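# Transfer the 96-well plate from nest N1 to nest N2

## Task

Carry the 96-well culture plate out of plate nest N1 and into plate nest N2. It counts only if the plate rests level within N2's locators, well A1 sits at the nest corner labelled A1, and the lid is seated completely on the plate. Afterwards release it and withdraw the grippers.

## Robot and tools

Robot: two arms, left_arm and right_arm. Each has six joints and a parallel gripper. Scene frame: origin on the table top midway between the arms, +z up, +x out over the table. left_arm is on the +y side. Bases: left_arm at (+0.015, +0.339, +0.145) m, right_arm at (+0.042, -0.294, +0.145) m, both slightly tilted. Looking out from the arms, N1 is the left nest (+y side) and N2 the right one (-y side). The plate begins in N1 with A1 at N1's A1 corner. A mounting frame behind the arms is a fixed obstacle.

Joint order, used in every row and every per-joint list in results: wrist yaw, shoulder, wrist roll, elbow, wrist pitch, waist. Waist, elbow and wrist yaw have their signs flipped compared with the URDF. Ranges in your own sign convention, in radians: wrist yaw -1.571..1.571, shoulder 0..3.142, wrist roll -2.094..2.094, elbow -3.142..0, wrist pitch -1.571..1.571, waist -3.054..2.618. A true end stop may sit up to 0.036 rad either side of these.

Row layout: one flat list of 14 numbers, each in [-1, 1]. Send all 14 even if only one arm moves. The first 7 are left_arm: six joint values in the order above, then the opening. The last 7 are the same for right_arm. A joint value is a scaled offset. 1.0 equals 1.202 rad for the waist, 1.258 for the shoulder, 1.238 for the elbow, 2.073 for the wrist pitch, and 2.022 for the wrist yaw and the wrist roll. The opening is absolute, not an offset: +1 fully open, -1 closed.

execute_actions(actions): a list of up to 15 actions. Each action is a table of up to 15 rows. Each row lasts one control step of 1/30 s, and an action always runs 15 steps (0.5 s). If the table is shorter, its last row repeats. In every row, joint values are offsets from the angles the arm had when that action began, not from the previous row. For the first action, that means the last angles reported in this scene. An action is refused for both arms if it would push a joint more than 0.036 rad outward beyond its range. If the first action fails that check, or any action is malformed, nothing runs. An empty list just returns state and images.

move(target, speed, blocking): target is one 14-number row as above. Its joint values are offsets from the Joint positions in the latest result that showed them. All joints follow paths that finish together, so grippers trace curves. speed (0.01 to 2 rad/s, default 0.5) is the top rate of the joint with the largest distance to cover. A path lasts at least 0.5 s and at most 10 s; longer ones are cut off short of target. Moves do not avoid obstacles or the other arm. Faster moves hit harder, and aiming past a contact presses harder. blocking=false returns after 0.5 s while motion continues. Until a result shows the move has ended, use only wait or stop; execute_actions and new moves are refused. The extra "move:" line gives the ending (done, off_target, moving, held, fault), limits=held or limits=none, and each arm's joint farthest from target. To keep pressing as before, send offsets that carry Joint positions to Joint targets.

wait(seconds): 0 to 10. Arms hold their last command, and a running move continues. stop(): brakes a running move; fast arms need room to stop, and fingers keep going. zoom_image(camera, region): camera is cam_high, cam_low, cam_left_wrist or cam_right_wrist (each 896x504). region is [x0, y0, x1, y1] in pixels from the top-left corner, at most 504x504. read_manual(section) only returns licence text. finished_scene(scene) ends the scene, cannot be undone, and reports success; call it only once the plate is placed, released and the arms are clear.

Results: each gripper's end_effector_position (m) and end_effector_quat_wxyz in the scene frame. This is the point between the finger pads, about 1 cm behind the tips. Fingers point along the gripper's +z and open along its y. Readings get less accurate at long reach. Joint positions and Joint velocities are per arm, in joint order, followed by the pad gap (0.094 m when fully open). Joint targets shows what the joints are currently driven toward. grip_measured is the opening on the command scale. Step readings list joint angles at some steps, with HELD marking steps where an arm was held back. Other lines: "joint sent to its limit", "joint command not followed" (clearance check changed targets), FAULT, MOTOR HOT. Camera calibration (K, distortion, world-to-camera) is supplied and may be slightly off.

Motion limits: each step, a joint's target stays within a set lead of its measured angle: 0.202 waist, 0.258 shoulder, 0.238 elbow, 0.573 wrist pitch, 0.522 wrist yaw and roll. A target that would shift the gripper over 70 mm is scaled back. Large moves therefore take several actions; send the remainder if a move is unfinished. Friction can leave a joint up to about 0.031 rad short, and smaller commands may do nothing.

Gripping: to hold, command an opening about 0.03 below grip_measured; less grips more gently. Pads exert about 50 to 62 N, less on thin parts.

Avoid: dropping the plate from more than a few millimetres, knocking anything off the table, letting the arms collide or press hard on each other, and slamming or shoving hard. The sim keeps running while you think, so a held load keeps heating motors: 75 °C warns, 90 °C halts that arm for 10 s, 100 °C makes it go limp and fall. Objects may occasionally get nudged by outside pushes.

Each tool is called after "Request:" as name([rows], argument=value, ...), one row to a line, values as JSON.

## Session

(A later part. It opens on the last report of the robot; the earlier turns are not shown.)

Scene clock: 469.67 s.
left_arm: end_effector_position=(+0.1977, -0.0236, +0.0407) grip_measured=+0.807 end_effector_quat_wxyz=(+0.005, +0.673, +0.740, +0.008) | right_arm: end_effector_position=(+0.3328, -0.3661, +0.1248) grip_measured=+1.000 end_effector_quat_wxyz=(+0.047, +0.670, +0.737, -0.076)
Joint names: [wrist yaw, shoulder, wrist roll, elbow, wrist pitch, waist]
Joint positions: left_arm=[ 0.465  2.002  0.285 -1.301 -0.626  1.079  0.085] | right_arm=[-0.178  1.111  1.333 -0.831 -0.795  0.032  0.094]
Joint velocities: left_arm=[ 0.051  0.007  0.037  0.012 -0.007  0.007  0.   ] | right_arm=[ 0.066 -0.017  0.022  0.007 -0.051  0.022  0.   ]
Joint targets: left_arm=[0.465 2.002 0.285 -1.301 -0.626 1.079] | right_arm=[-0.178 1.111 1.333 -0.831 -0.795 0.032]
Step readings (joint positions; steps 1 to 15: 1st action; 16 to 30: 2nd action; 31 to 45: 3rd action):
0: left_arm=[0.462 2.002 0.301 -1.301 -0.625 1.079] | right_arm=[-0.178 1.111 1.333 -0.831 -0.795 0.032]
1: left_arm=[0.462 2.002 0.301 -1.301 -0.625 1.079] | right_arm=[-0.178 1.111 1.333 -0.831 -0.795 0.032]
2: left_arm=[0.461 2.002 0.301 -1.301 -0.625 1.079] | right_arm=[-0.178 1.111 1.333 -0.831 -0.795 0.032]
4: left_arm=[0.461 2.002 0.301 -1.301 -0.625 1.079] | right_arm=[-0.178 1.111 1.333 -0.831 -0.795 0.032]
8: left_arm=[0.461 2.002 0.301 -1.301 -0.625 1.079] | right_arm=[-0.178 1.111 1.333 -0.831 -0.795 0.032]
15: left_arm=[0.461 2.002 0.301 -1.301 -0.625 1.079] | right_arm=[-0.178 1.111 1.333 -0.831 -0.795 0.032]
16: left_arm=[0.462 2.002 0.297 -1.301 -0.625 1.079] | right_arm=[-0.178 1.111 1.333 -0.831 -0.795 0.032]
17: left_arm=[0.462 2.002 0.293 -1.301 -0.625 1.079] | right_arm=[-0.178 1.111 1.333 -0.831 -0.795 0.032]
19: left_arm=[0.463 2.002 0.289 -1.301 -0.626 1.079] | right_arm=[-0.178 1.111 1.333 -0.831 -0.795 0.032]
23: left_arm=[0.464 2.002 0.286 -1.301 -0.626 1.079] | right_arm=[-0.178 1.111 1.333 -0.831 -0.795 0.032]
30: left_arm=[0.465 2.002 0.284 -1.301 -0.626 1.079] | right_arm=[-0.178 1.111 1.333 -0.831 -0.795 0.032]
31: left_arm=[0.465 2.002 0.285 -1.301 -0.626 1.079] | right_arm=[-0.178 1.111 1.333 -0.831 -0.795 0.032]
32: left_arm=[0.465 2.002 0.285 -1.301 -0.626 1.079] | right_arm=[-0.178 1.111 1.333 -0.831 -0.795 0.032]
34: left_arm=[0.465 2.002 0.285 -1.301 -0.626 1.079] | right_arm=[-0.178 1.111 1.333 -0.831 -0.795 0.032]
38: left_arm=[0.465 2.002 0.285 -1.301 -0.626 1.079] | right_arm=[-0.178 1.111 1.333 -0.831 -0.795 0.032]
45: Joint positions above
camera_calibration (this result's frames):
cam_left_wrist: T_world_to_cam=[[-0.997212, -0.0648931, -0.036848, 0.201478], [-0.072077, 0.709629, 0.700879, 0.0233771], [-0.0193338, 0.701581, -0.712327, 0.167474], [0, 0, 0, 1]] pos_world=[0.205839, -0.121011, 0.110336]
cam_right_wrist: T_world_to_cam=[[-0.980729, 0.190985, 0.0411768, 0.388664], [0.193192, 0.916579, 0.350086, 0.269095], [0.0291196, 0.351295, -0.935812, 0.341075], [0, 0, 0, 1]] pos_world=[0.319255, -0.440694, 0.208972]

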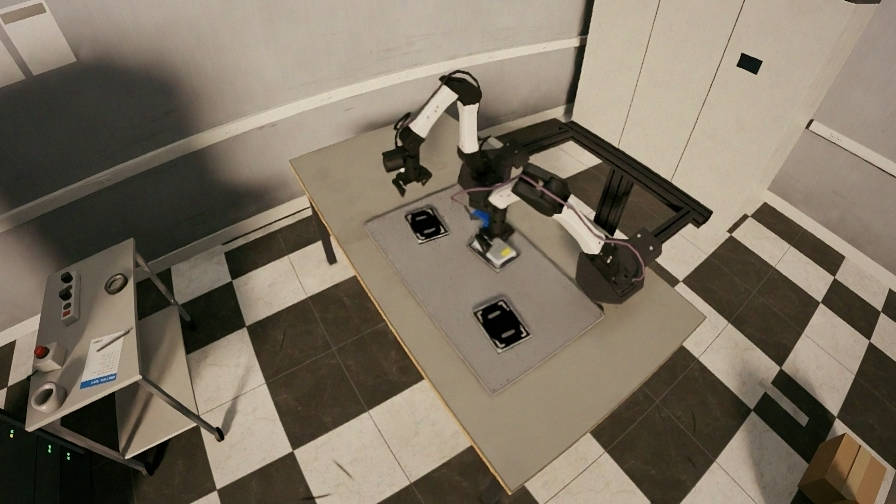

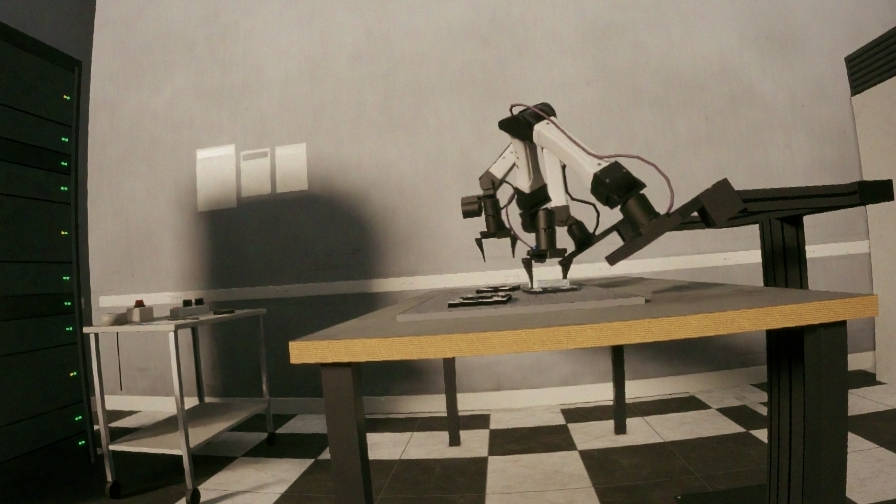

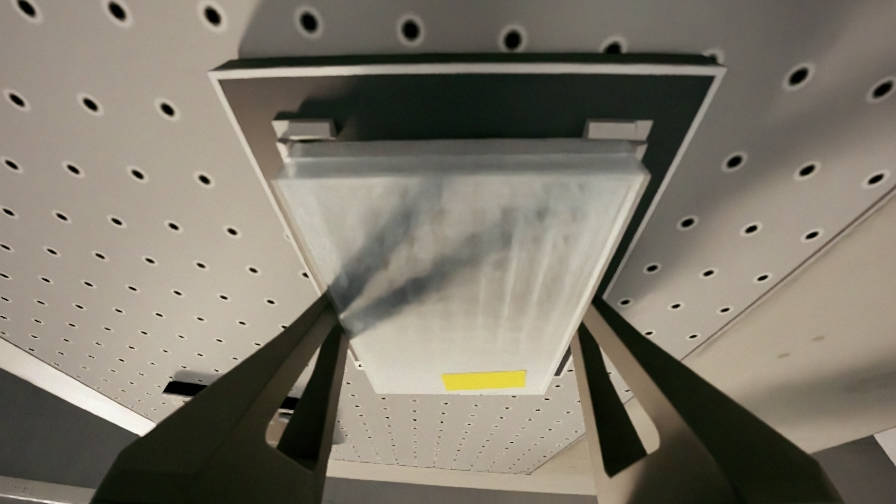

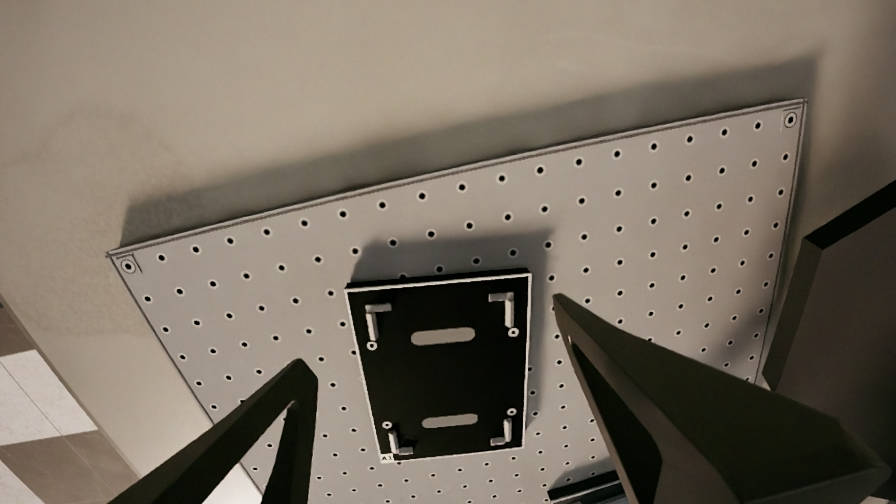

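Request:
execute_actions([
  [[0,-0.026,0,0,0,0,0.75,0,0,0,0,0,0,1]],
  [[-0.012,0,0,0,0,0,0.75,0,0,0,0,0,0,1]],
  [[0,0,0,0,0,0,0.75,0,0,0,0,0,0,1]],
])

Scene clock: 474.20 s.
left_arm: end_effector_position=(+0.1977, -0.0236, +0.0407) grip_measured=+0.807 end_effector_quat_wxyz=(+0.005, +0.673, +0.740, +0.008) | right_arm: end_effector_position=(+0.3328, -0.3661, +0.1248) grip_measured=+1.000 end_effector_quat_wxyz=(+0.047, +0.670, +0.737, -0.076)
Joint names: [wrist yaw, shoulder, wrist roll, elbow, wrist pitch, waist]
Joint positions: left_arm=[ 0.465  2.002  0.286 -1.301 -0.626  1.079  0.085] | right_arm=[-0.178  1.111  1.333 -0.831 -0.795  0.032  0.094]
Joint velocities: left_arm=[-0.022 -0.007 -0.022  0.027 -0.022 -0.002  0.001] | right_arm=[-0.051  0.017  0.007  0.012 -0.095 -0.012  0.   ]
Joint targets: left_arm=[0.464 2.002 0.286 -1.301 -0.626 1.079] | right_arm=[-0.178 1.111 1.333 -0.831 -0.795 0.032]
Step readings (joint positions; steps 1 to 15: 1st action; 16 to 30: 2nd action; 31 to 45: 3rd action):
0: left_arm=[0.465 2.002 0.285 -1.301 -0.626 1.079] | right_arm=[-0.178 1.111 1.333 -0.831 -0.795 0.032]
1: left_arm=[0.465 2.002 0.285 -1.301 -0.626 1.079] | right_arm=[-0.178 1.111 1.333 -0.831 -0.795 0.032]
2: left_arm=[0.465 2.002 0.285 -1.301 -0.626 1.079] | right_arm=[-0.178 1.111 1.333 -0.831 -0.795 0.032]
4: left_arm=[0.465 2.002 0.285 -1.301 -0.626 1.079] | right_arm=[-0.178 1.111 1.333 -0.831 -0.795 0.032]
8: left_arm=[0.465 2.002 0.285 -1.301 -0.626 1.079] | right_arm=[-0.178 1.111 1.333 -0.831 -0.795 0.032]
15: left_arm=[0.465 2.002 0.285 -1.301 -0.626 1.079] | right_arm=[-0.178 1.111 1.333 -0.831 -0.795 0.032]
16: left_arm=[0.464 2.002 0.285 -1.301 -0.626 1.079] | right_arm=[-0.178 1.111 1.333 -0.831 -0.795 0.032]
17: left_arm=[0.464 2.002 0.286 -1.301 -0.626 1.079] | right_arm=[-0.178 1.111 1.333 -0.831 -0.795 0.032]
19: left_arm=[0.464 2.002 0.286 -1.301 -0.626 1.079] | right_arm=[-0.178 1.111 1.333 -0.831 -0.795 0.032]
23: left_arm=[0.464 2.002 0.286 -1.301 -0.626 1.079] | right_arm=[-0.178 1.111 1.333 -0.831 -0.795 0.032]
30: left_arm=[0.464 2.002 0.286 -1.301 -0.626 1.079] | right_arm=[-0.178 1.111 1.333 -0.831 -0.795 0.032]
31: left_arm=[0.464 2.002 0.286 -1.301 -0.626 1.079] | right_arm=[-0.178 1.111 1.333 -0.831 -0.795 0.032]
32: left_arm=[0.465 2.002 0.286 -1.301 -0.626 1.079] | right_arm=[-0.178 1.111 1.333 -0.831 -0.795 0.032]
34: left_arm=[0.465 2.002 0.286 -1.301 -0.626 1.079] | right_arm=[-0.178 1.111 1.333 -0.831 -0.795 0.032]
38: left_arm=[0.465 2.002 0.286 -1.301 -0.626 1.079] | right_arm=[-0.178 1.111 1.333 -0.831 -0.795 0.032]
45: Joint positions above
camera_calibration (this result's frames):
cam_left_wrist: T_world_to_cam=[[-0.997236, -0.0645125, -0.0368467, 0.201492], [-0.0718051, 0.709652, 0.700884, 0.0233237], [-0.0190675, 0.701593, -0.712323, 0.167422], [0, 0, 0, 1]] pos_world=[0.205802, -0.121015, 0.110335]
cam_right_wrist: T_world_to_cam=[[-0.980729, 0.190985, 0.0411768, 0.388664], [0.193192, 0.916579, 0.350086, 0.269095], [0.0291196, 0.351295, -0.935812, 0.341075], [0, 0, 0, 1]] pos_world=[0.319255, -0.440694, 0.208972]

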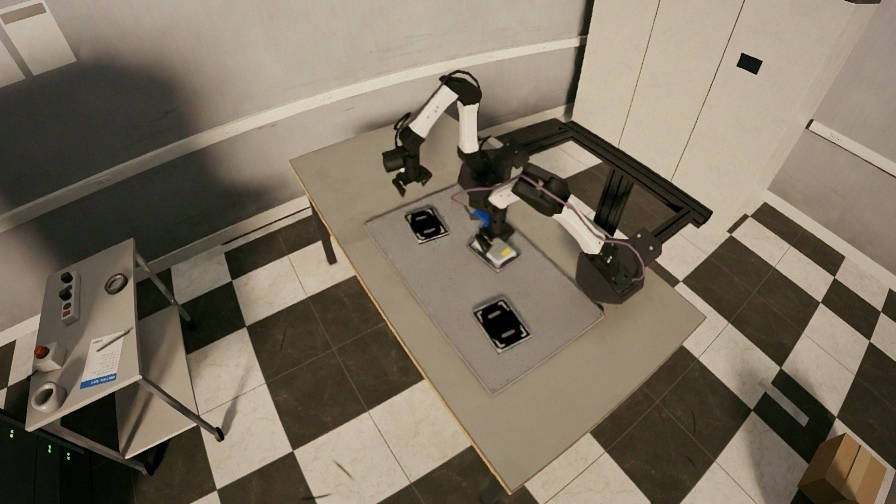

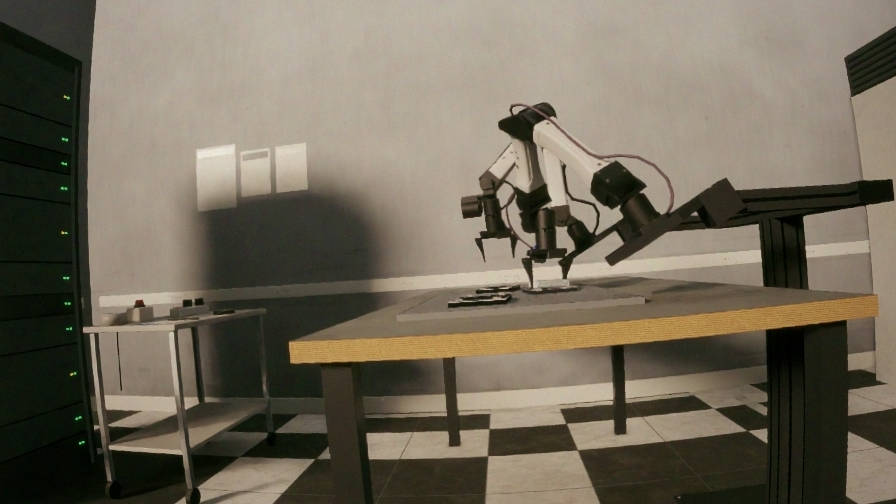

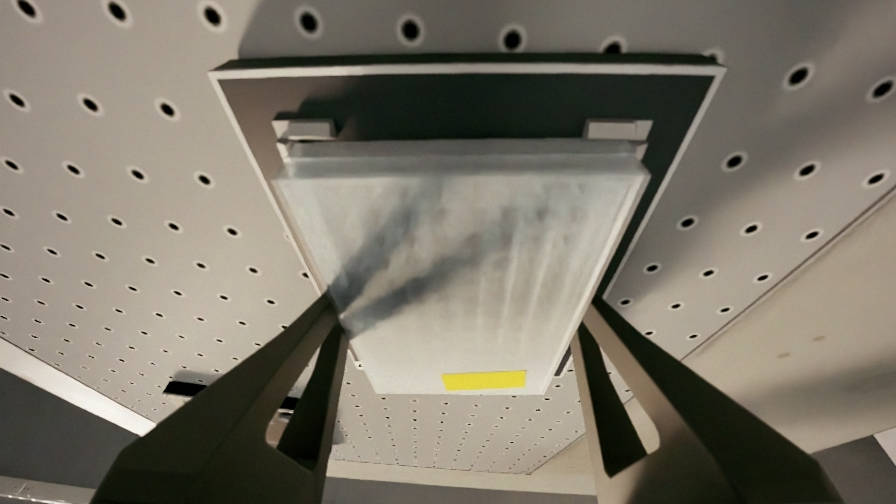

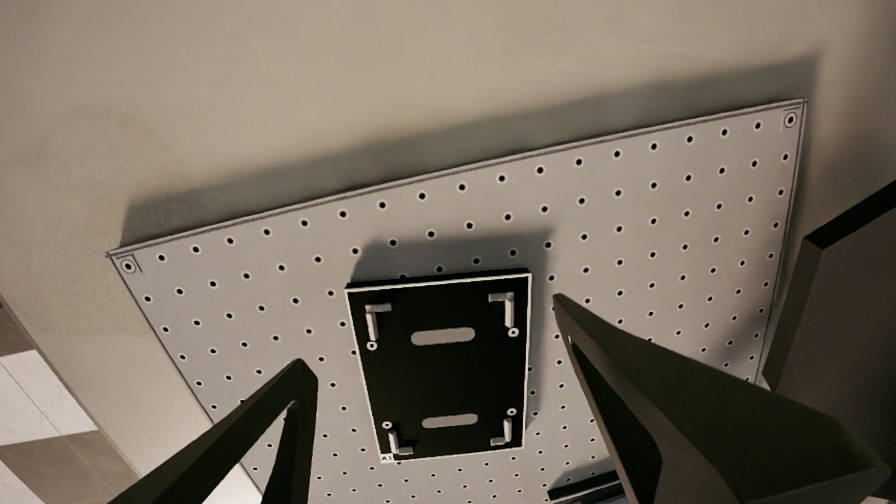

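Request:
move(target=[-0.017,-0.04,0,0,-0.018,0,0.75,0,0,0,0,0,0,1], speed=0.03)

Scene clock: 478.30 s.
left_arm: end_effector_position=(+0.1965, -0.0232, +0.0485) grip_measured=+0.807 end_effector_quat_wxyz=(-0.000, +0.673, +0.740, -0.005) | right_arm: end_effector_position=(+0.3328, -0.3661, +0.1248) grip_measured=+1.000 end_effector_quat_wxyz=(+0.047, +0.670, +0.737, -0.076)
Joint names: [wrist yaw, shoulder, wrist roll, elbow, wrist pitch, waist]
Joint positions: left_arm=[ 0.438  1.977  0.286 -1.301 -0.649  1.079  0.085] | right_arm=[-0.178  1.111  1.333 -0.831 -0.795  0.032  0.094]
Joint velocities: left_arm=[-0.066 -0.002 -0.022  0.012 -0.037  0.022  0.   ] | right_arm=[-0.007 -0.002  0.037 -0.007  0.066  0.007  0.   ]
Joint targets: left_arm=[0.430 1.951 0.286 -1.301 -0.664 1.079] | right_arm=[-0.178 1.111 1.333 -0.831 -0.795 0.032]
move: off_target (left_arm); limits=none; left_arm: farthest joint: the shoulder, 0.026 radians from its target (0.050 radians at the start); right_arm: farthest joint: the waist, 0.000 radians from its target (0.000 radians at the start)
camera_calibration (this result's frames):
cam_left_wrist: T_world_to_cam=[[-0.997795, -0.0653661, -0.0115358, 0.199536], [-0.0550335, 0.717531, 0.694349, 0.014655], [-0.0371096, 0.693452, -0.719546, 0.176385], [0, 0, 0, 1]] pos_world=[0.206448, -0.119787, 0.119043]
cam_right_wrist: T_world_to_cam=[[-0.980729, 0.190985, 0.0411768, 0.388664], [0.193192, 0.916579, 0.350086, 0.269095], [0.0291196, 0.351295, -0.935812, 0.341075], [0, 0, 0, 1]] pos_world=[0.319255, -0.440694, 0.208972]

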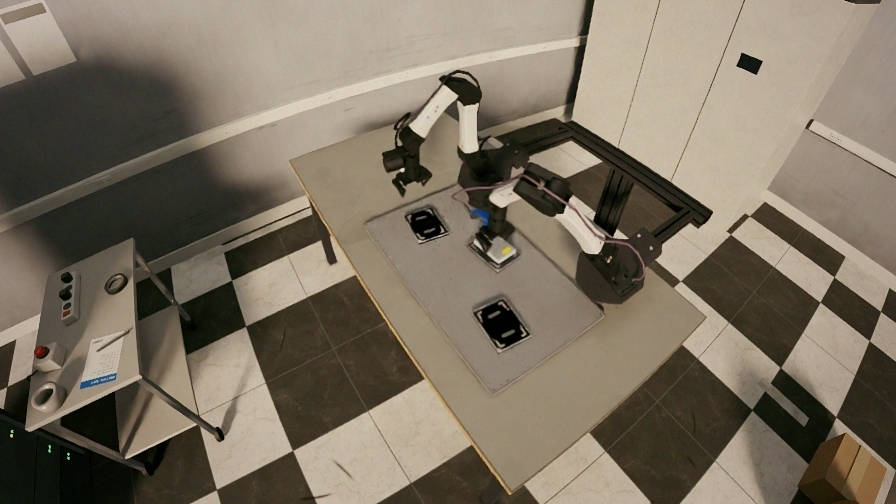

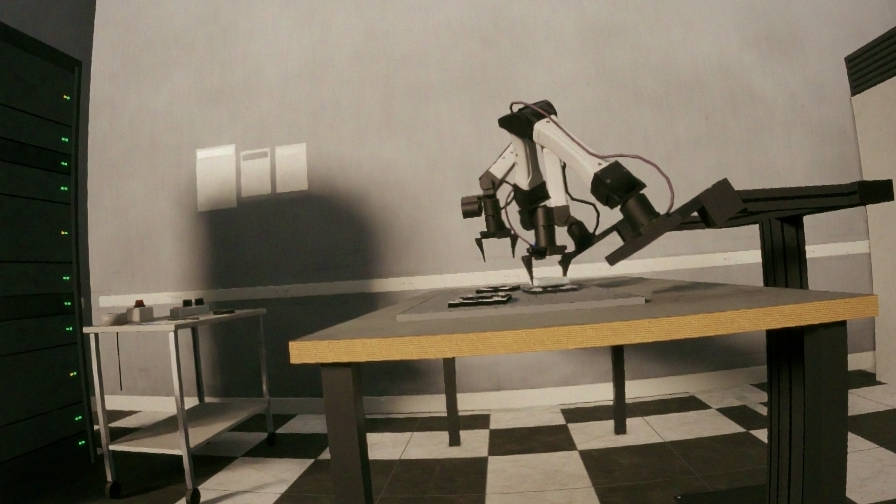

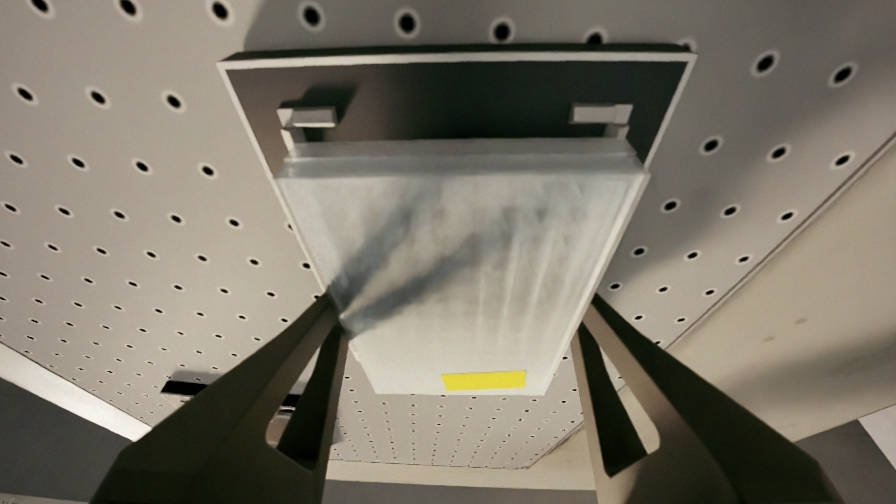

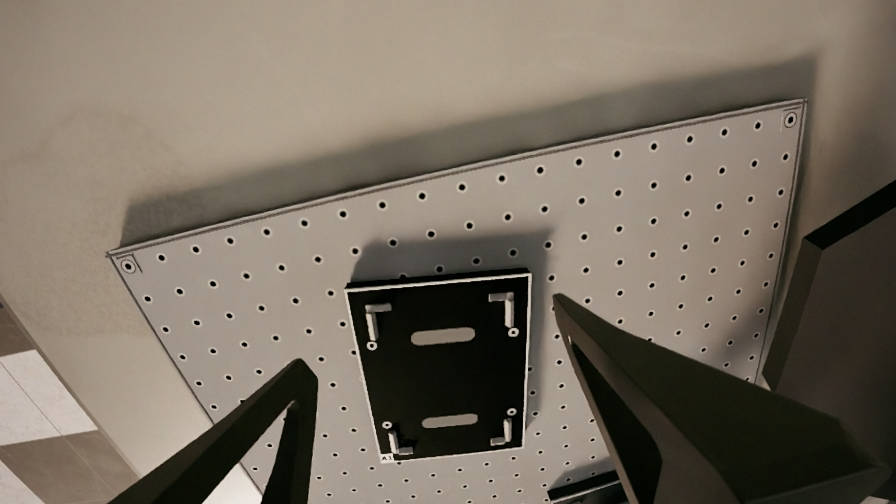

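Request:
move(target=[0,0.036,0,0,0.016,0,0.75,0,0,0,0,0,0,1], speed=0.02)

Scene clock: 487.70 s.
left_arm: end_effector_position=(+0.1929, -0.0232, +0.0416) grip_measured=+0.807 end_effector_quat_wxyz=(-0.005, +0.674, +0.739, -0.003) | right_arm: end_effector_position=(+0.3328, -0.3661, +0.1248) grip_measured=+1.000 end_effector_quat_wxyz=(+0.047, +0.670, +0.737, -0.076)
Joint names: [wrist yaw, shoulder, wrist roll, elbow, wrist pitch, waist]
Joint positions: left_arm=[ 0.437  1.999  0.286 -1.301 -0.638  1.079  0.085] | right_arm=[-0.178  1.111  1.333 -0.831 -0.795  0.032  0.094]
Joint velocities: left_arm=[-0.007  0.007 -0.007  0.012  0.007  0.002  0.001] | right_arm=[ 0.051  0.022 -0.037 -0.002  0.007  0.022  0.   ]
Joint targets: left_arm=[0.437 2.023 0.286 -1.301 -0.616 1.079] | right_arm=[-0.178 1.111 1.333 -0.831 -0.795 0.032]
move: off_target (left_arm); limits=none; left_arm: farthest joint: the shoulder, 0.024 radians from its target (0.045 radians at the start); right_arm: farthest joint: the waist, 0.000 radians from its target (0.000 radians at the start)
camera_calibration (this result's frames):
cam_left_wrist: T_world_to_cam=[[-0.998116, -0.0608491, -0.00792018, 0.195814], [-0.0489615, 0.71194, 0.700531, 0.0176842], [-0.036988, 0.699599, -0.713578, 0.171203], [0, 0, 0, 1]] pos_world=[0.202643, -0.120448, 0.111329]
cam_right_wrist: T_world_to_cam=[[-0.980729, 0.190985, 0.0411768, 0.388664], [0.193192, 0.916579, 0.350086, 0.269095], [0.0291196, 0.351295, -0.935812, 0.341075], [0, 0, 0, 1]] pos_world=[0.319255, -0.440694, 0.208972]

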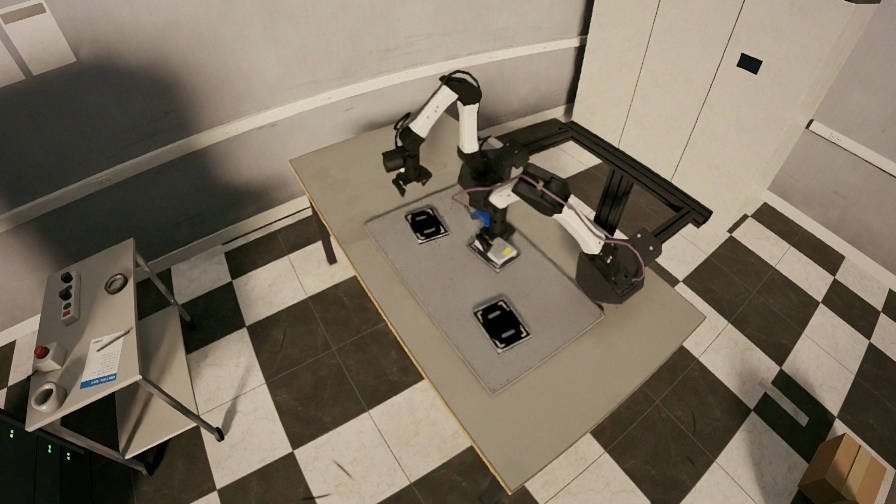

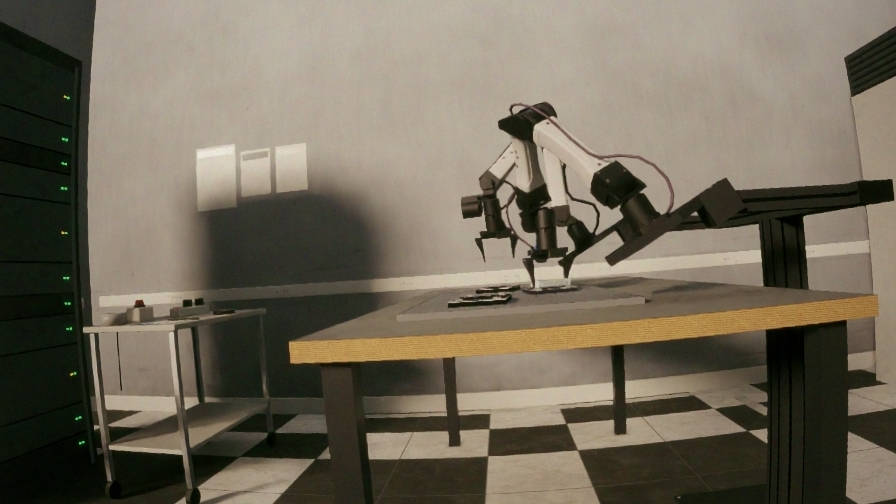

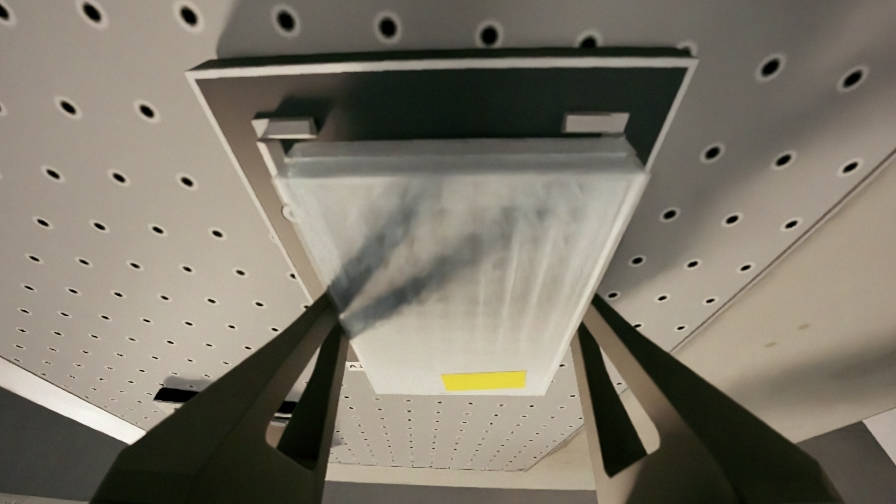

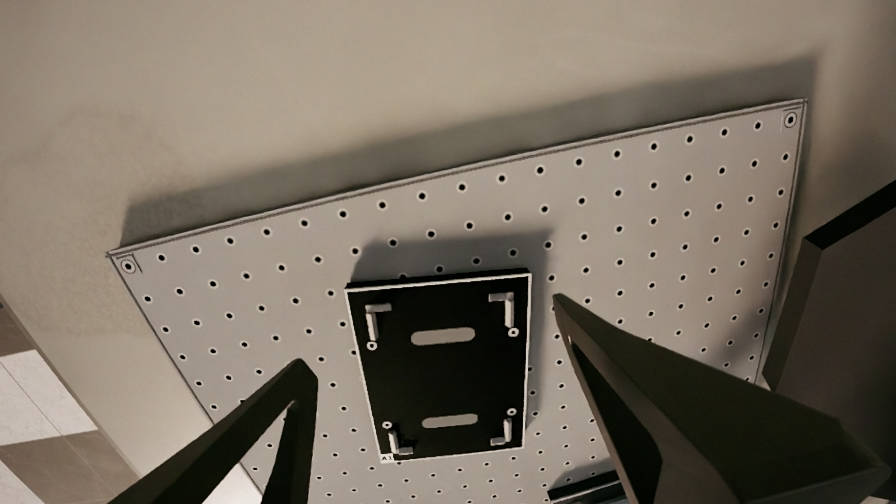

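Request:
execute_actions([
  [[0.015,0,0,0,0,0,0.75,0,0,0,0,0,0,1]],
  [[0,0,0,0,0,0,0.75,0,0,0,0,0,0,1]],
])

Scene clock: 493.20 s.
left_arm: end_effector_position=(+0.1932, -0.0231, +0.0416) grip_measured=+0.807 end_effector_quat_wxyz=(-0.004, +0.674, +0.739, -0.002) | right_arm: end_effector_position=(+0.3328, -0.3661, +0.1248) grip_measured=+1.000 end_effector_quat_wxyz=(+0.047, +0.670, +0.737, -0.076)
Joint names: [wrist yaw, shoulder, wrist roll, elbow, wrist pitch, waist]
Joint positions: left_arm=[ 0.439  1.999  0.286 -1.301 -0.638  1.079  0.085] | right_arm=[-0.178  1.111  1.333 -0.831 -0.795  0.032  0.094]
Joint velocities: left_arm=[ 0.022  0.002  0.007  0.007 -0.022 -0.022 -0.   ] | right_arm=[ 0.037  0.007  0.081  0.002 -0.051 -0.002  0.   ]
Joint targets: left_arm=[0.440 1.999 0.286 -1.301 -0.638 1.079] | right_arm=[-0.178 1.111 1.333 -0.831 -0.795 0.032]
Step readings (joint positions; steps 1 to 15: 1st action; 16 to 30: 2nd action):
0: left_arm=[0.437 1.999 0.286 -1.301 -0.638 1.079] | right_arm=[-0.178 1.111 1.333 -0.831 -0.795 0.032]
1: left_arm=[0.439 1.999 0.286 -1.301 -0.638 1.079] | right_arm=[-0.178 1.111 1.333 -0.831 -0.795 0.032]
2: left_arm=[0.440 1.999 0.286 -1.301 -0.638 1.079] | right_arm=[-0.178 1.111 1.333 -0.831 -0.795 0.032]
4: left_arm=[0.440 1.999 0.286 -1.301 -0.638 1.079] | right_arm=[-0.178 1.111 1.333 -0.831 -0.795 0.032]
8: left_arm=[0.440 1.999 0.286 -1.301 -0.638 1.079] | right_arm=[-0.178 1.111 1.333 -0.831 -0.795 0.032]
15: left_arm=[0.440 1.999 0.286 -1.301 -0.638 1.079] | right_arm=[-0.178 1.111 1.333 -0.831 -0.795 0.032]
16: left_arm=[0.439 1.999 0.286 -1.301 -0.638 1.079] | right_arm=[-0.178 1.111 1.333 -0.831 -0.795 0.032]
17: left_arm=[0.439 1.999 0.286 -1.301 -0.638 1.079] | right_arm=[-0.178 1.111 1.333 -0.831 -0.795 0.032]
19: left_arm=[0.439 1.999 0.286 -1.301 -0.638 1.079] | right_arm=[-0.178 1.111 1.333 -0.831 -0.795 0.032]
23: left_arm=[0.439 1.999 0.286 -1.301 -0.638 1.079] | right_arm=[-0.178 1.111 1.333 -0.831 -0.795 0.032]
30: Joint positions above
camera_calibration (this result's frames):
cam_left_wrist: T_world_to_cam=[[-0.998101, -0.060832, -0.00973307, 0.196198], [-0.0501965, 0.711449, 0.700942, 0.0178253], [-0.0357151, 0.7001, -0.713151, 0.170876], [0, 0, 0, 1]] pos_world=[0.202823, -0.120377, 0.111275]
cam_right_wrist: T_world_to_cam=[[-0.980729, 0.190985, 0.0411768, 0.388664], [0.193192, 0.916579, 0.350086, 0.269095], [0.0291196, 0.351295, -0.935812, 0.341075], [0, 0, 0, 1]] pos_world=[0.319255, -0.440694, 0.208972]

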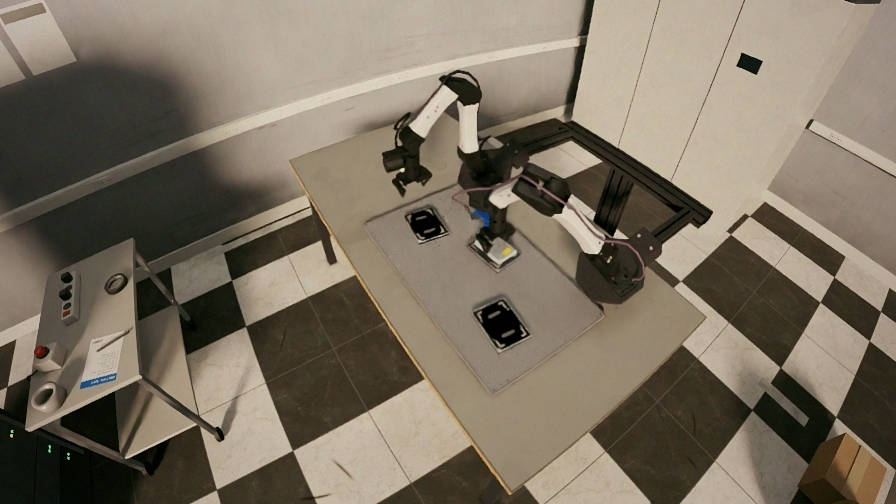

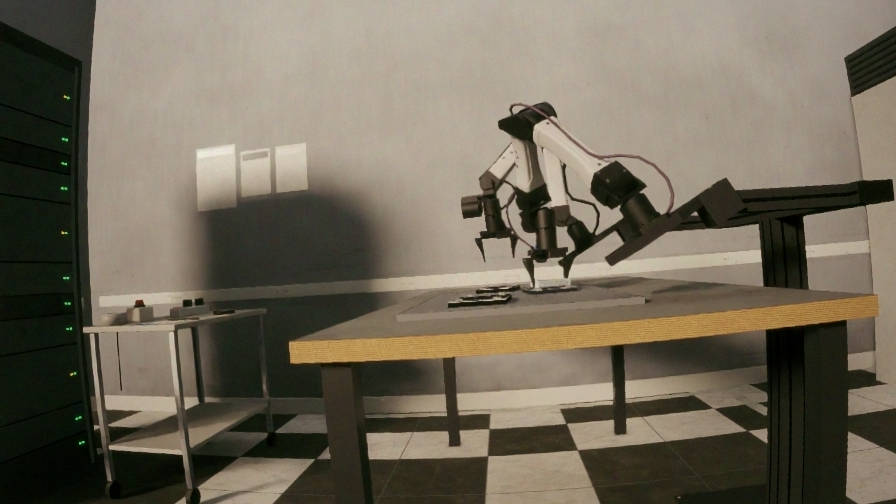

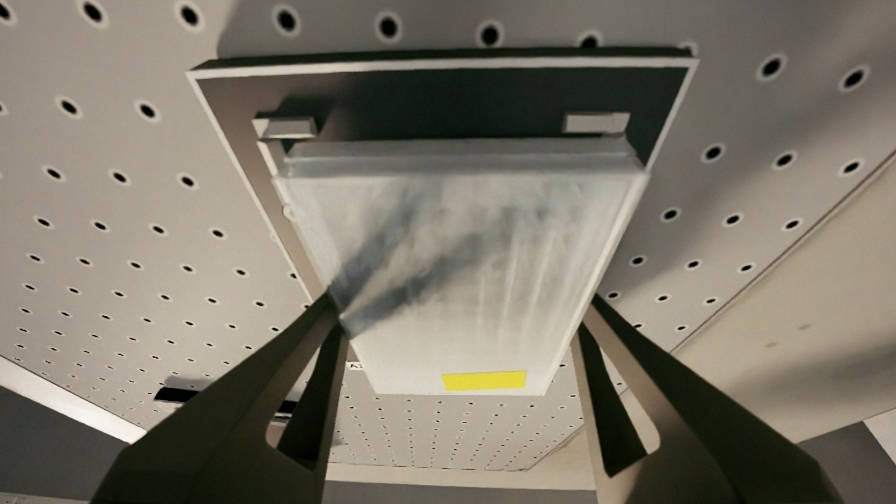

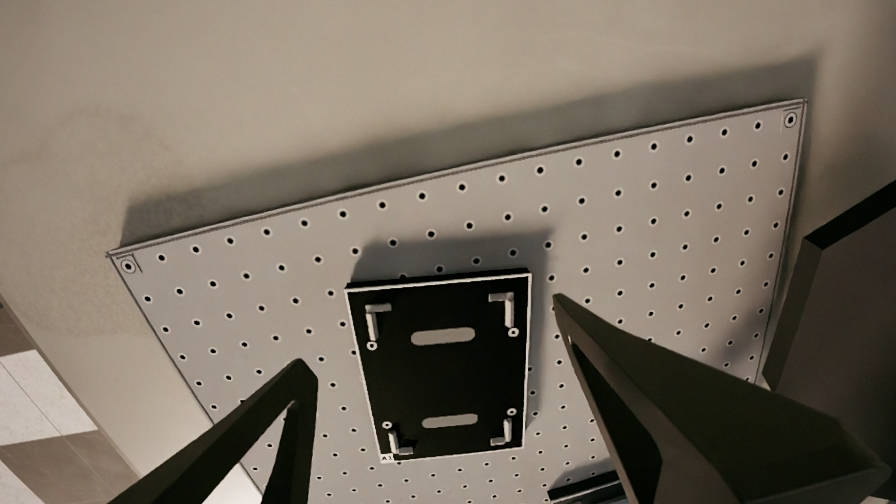

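Request:
execute_actions([
  [[0.01,0,0,0,0,-0.012,0.75,0,0,0,0,0,0,1]],
  [[0,0,0,0,0,0,0.75,0,0,0,0,0,0,1]],
])

Scene clock: 497.17 s.
left_arm: end_effector_position=(+0.1931, -0.0231, +0.0416) grip_measured=+0.807 end_effector_quat_wxyz=(-0.004, +0.674, +0.739, -0.002) | right_arm: end_effector_position=(+0.3328, -0.3661, +0.1248) grip_measured=+1.000 end_effector_quat_wxyz=(+0.047, +0.670, +0.737, -0.076)
Joint names: [wrist yaw, shoulder, wrist roll, elbow, wrist pitch, waist]
Joint positions: left_arm=[ 0.438  1.999  0.286 -1.301 -0.638  1.079  0.085] | right_arm=[-0.178  1.111  1.333 -0.831 -0.795  0.032  0.094]
Joint velocities: left_arm=[-0.022  0.002 -0.007  0.017 -0.051 -0.002  0.   ] | right_arm=[-0.007 -0.002 -0.022  0.002 -0.007  0.002  0.   ]
Joint targets: left_arm=[0.439 1.999 0.286 -1.301 -0.638 1.079] | right_arm=[-0.178 1.111 1.333 -0.831 -0.795 0.032]
Step readings (joint positions; steps 1 to 15: 1st action; 16 to 30: 2nd action):
0: left_arm=[0.439 1.999 0.286 -1.301 -0.638 1.079] | right_arm=[-0.178 1.111 1.333 -0.831 -0.795 0.032]
1: left_arm=[0.439 1.999 0.286 -1.301 -0.638 1.079] | right_arm=[-0.178 1.111 1.333 -0.831 -0.795 0.032]
2: left_arm=[0.439 1.999 0.286 -1.301 -0.638 1.079] | right_arm=[-0.178 1.111 1.333 -0.831 -0.795 0.032]
4: left_arm=[0.439 1.999 0.286 -1.301 -0.638 1.079] | right_arm=[-0.178 1.111 1.333 -0.831 -0.795 0.032]
8: left_arm=[0.439 1.999 0.286 -1.301 -0.638 1.079] | right_arm=[-0.178 1.111 1.333 -0.831 -0.795 0.032]
15: left_arm=[0.439 1.999 0.286 -1.301 -0.638 1.079] | right_arm=[-0.178 1.111 1.333 -0.831 -0.795 0.032]
16: left_arm=[0.439 1.999 0.286 -1.301 -0.638 1.079] | right_arm=[-0.178 1.111 1.333 -0.831 -0.795 0.032]
17: left_arm=[0.438 1.999 0.286 -1.301 -0.638 1.079] | right_arm=[-0.178 1.111 1.333 -0.831 -0.795 0.032]
19: left_arm=[0.438 1.999 0.286 -1.301 -0.638 1.079] | right_arm=[-0.178 1.111 1.333 -0.831 -0.795 0.032]
23: left_arm=[0.438 1.999 0.286 -1.301 -0.638 1.079] | right_arm=[-0.178 1.111 1.333 -0.831 -0.795 0.032]
30: Joint positions above
camera_calibration (this result's frames):
cam_left_wrist: T_world_to_cam=[[-0.998104, -0.0608355, -0.00937049, 0.196121], [-0.0499495, 0.711548, 0.70086, 0.017797], [-0.0359696, 0.699999, -0.713237, 0.170941], [0, 0, 0, 1]] pos_world=[0.202787, -0.120391, 0.111286]
cam_right_wrist: T_world_to_cam=[[-0.980729, 0.190985, 0.0411768, 0.388664], [0.193192, 0.916579, 0.350086, 0.269095], [0.0291196, 0.351295, -0.935812, 0.341075], [0, 0, 0, 1]] pos_world=[0.319255, -0.440694, 0.208972]

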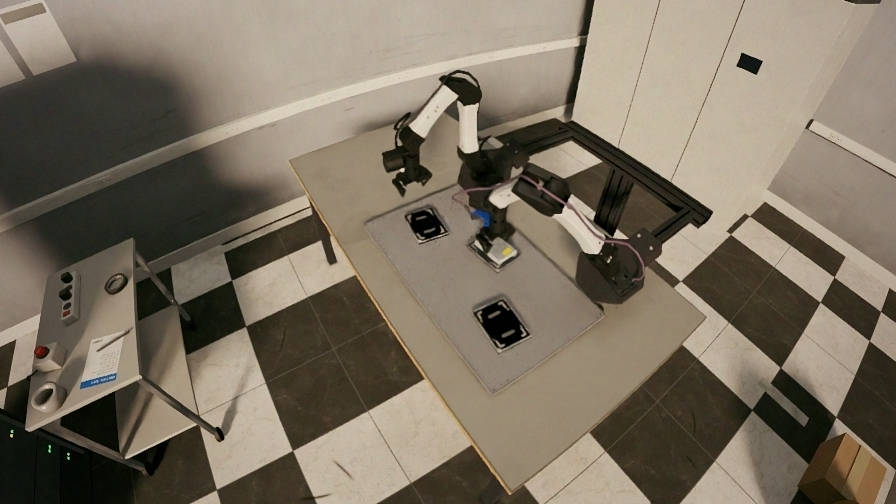

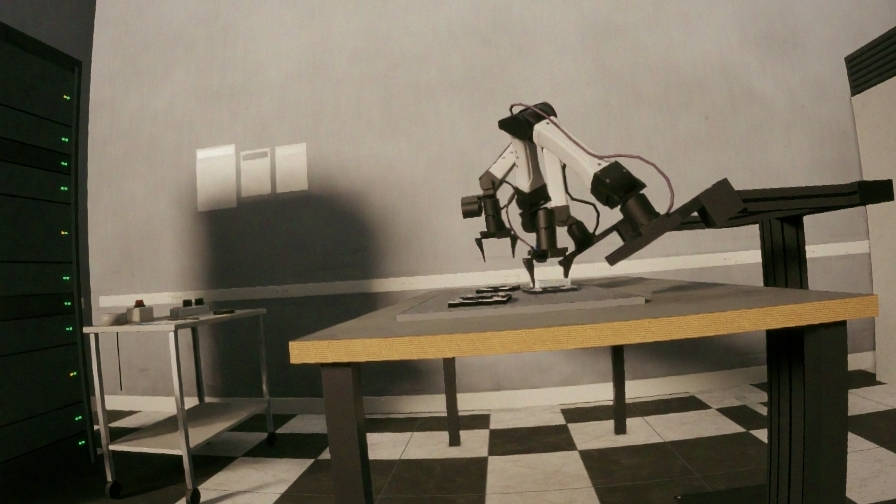

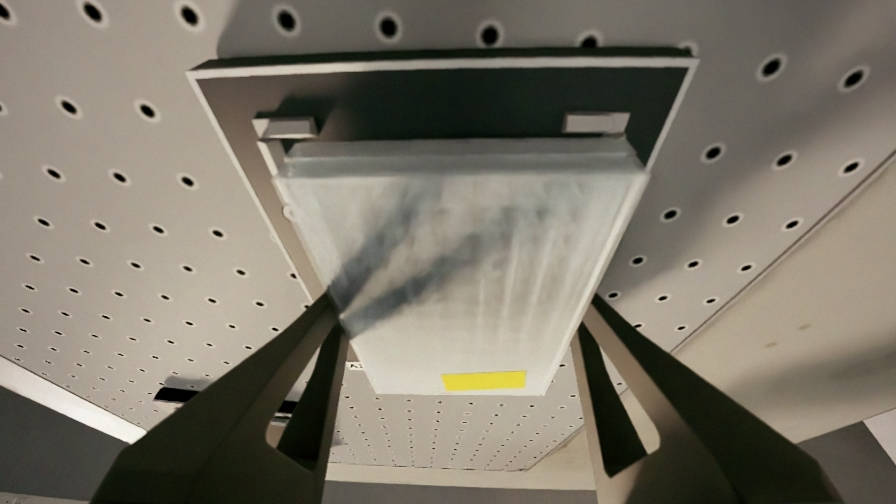

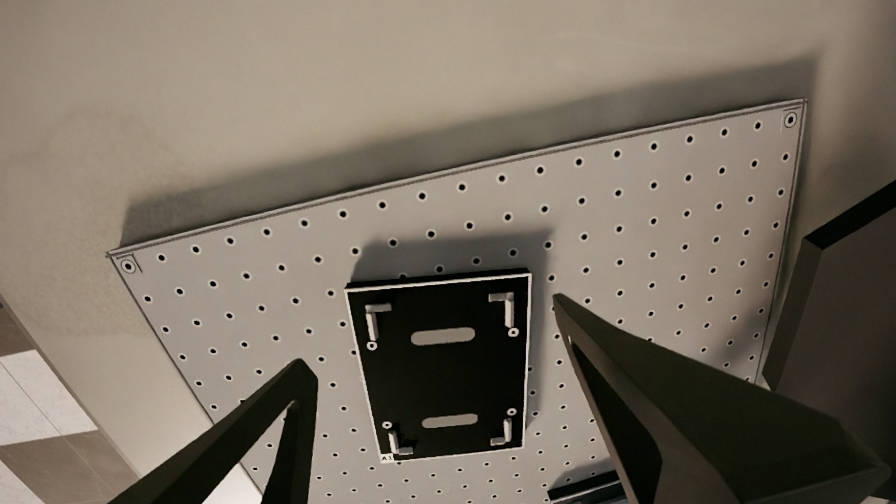

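Request:
move(target=[0.01,0.024,0,0,0,-0.026,0.75,0,0,0,0,0,0,1], speed=0.01)

Scene clock: 505.43 s.
left_arm: end_effector_position=(+0.1935, -0.0224, +0.0406) grip_measured=+0.807 end_effector_quat_wxyz=(-0.008, +0.673, +0.740, -0.006) | right_arm: end_effector_position=(+0.3328, -0.3661, +0.1248) grip_measured=+1.000 end_effector_quat_wxyz=(+0.047, +0.670, +0.737, -0.076)
Joint names: [wrist yaw, shoulder, wrist roll, elbow, wrist pitch, waist]
Joint positions: left_arm=[ 0.427  1.999  0.288 -1.301 -0.638  1.072  0.085] | right_arm=[-0.178  1.111  1.333 -0.831 -0.795  0.032  0.094]
Joint velocities: left_arm=[ 0.022 -0.012 -0.037  0.002  0.037 -0.007 -0.   ] | right_arm=[-0.066 -0.002  0.022  0.007  0.007 -0.007  0.   ]
Joint targets: left_arm=[0.459 2.029 0.286 -1.301 -0.638 1.048] | right_arm=[-0.178 1.111 1.333 -0.831 -0.795 0.032]
move: off_target (left_arm); limits=none; left_arm: farthest joint: the wrist yaw, 0.031 radians from its target (0.020 radians at the start); right_arm: farthest joint: the waist, 0.000 radians from its target (0.000 radians at the start)
camera_calibration (this result's frames):
cam_left_wrist: T_world_to_cam=[[-0.997908, -0.0646401, 0.000847273, 0.196008], [-0.0455295, 0.712063, 0.700638, 0.0172514], [-0.0458926, 0.699134, -0.713517, 0.17162], [0, 0, 0, 1]] pos_world=[0.20426, -0.119599, 0.110201]
cam_right_wrist: T_world_to_cam=[[-0.980729, 0.190985, 0.0411768, 0.388664], [0.193192, 0.916579, 0.350086, 0.269095], [0.0291196, 0.351295, -0.935812, 0.341075], [0, 0, 0, 1]] pos_world=[0.319255, -0.440694, 0.208972]

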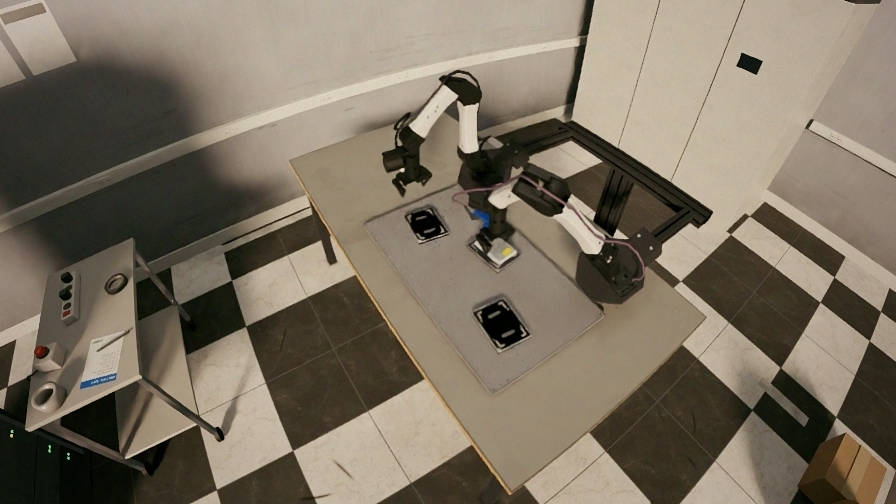

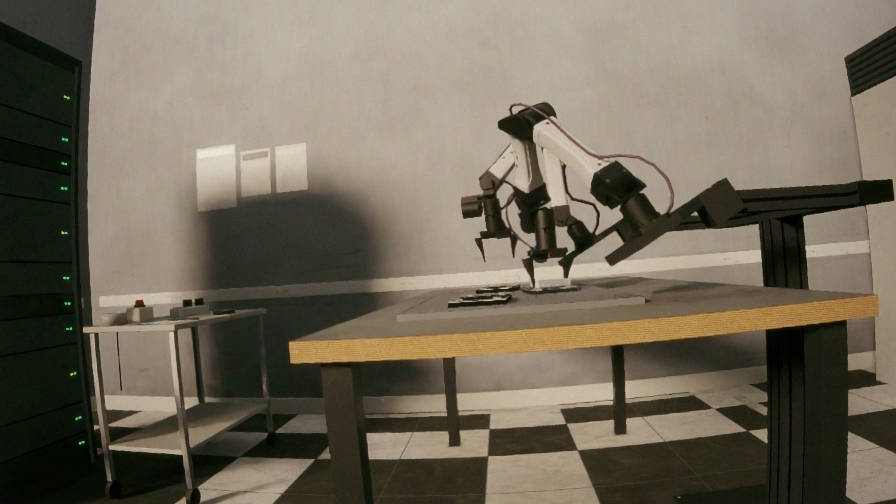

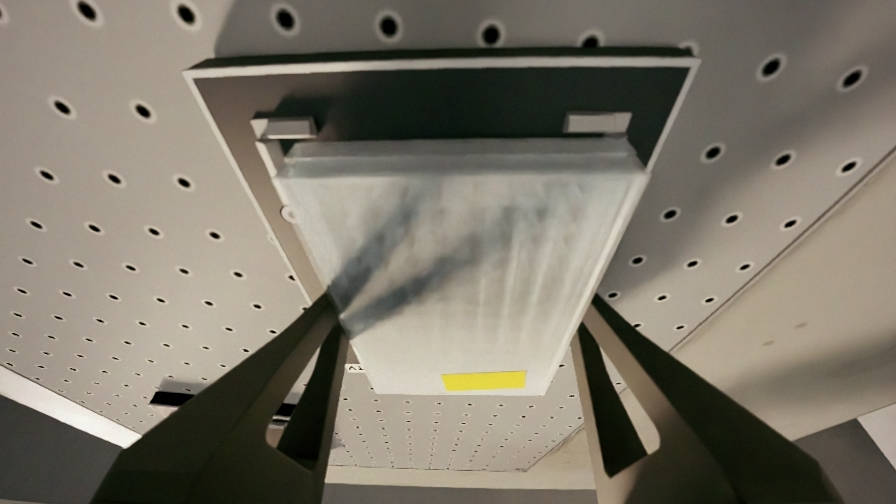

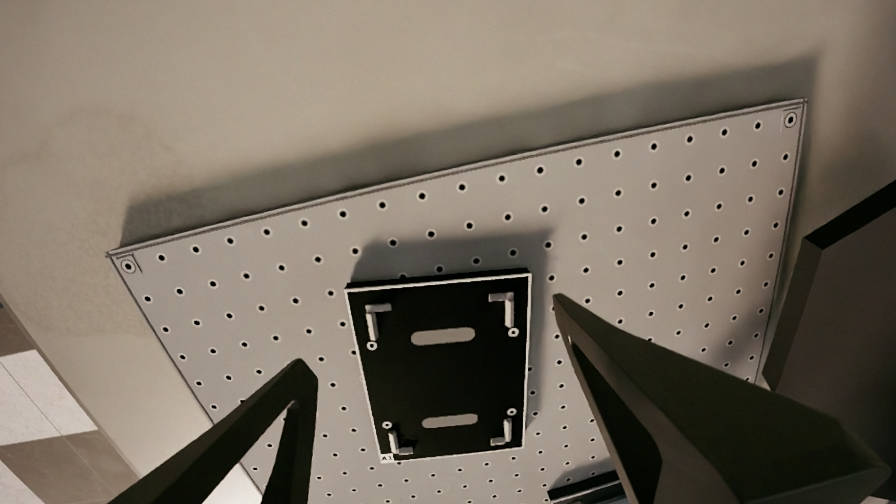

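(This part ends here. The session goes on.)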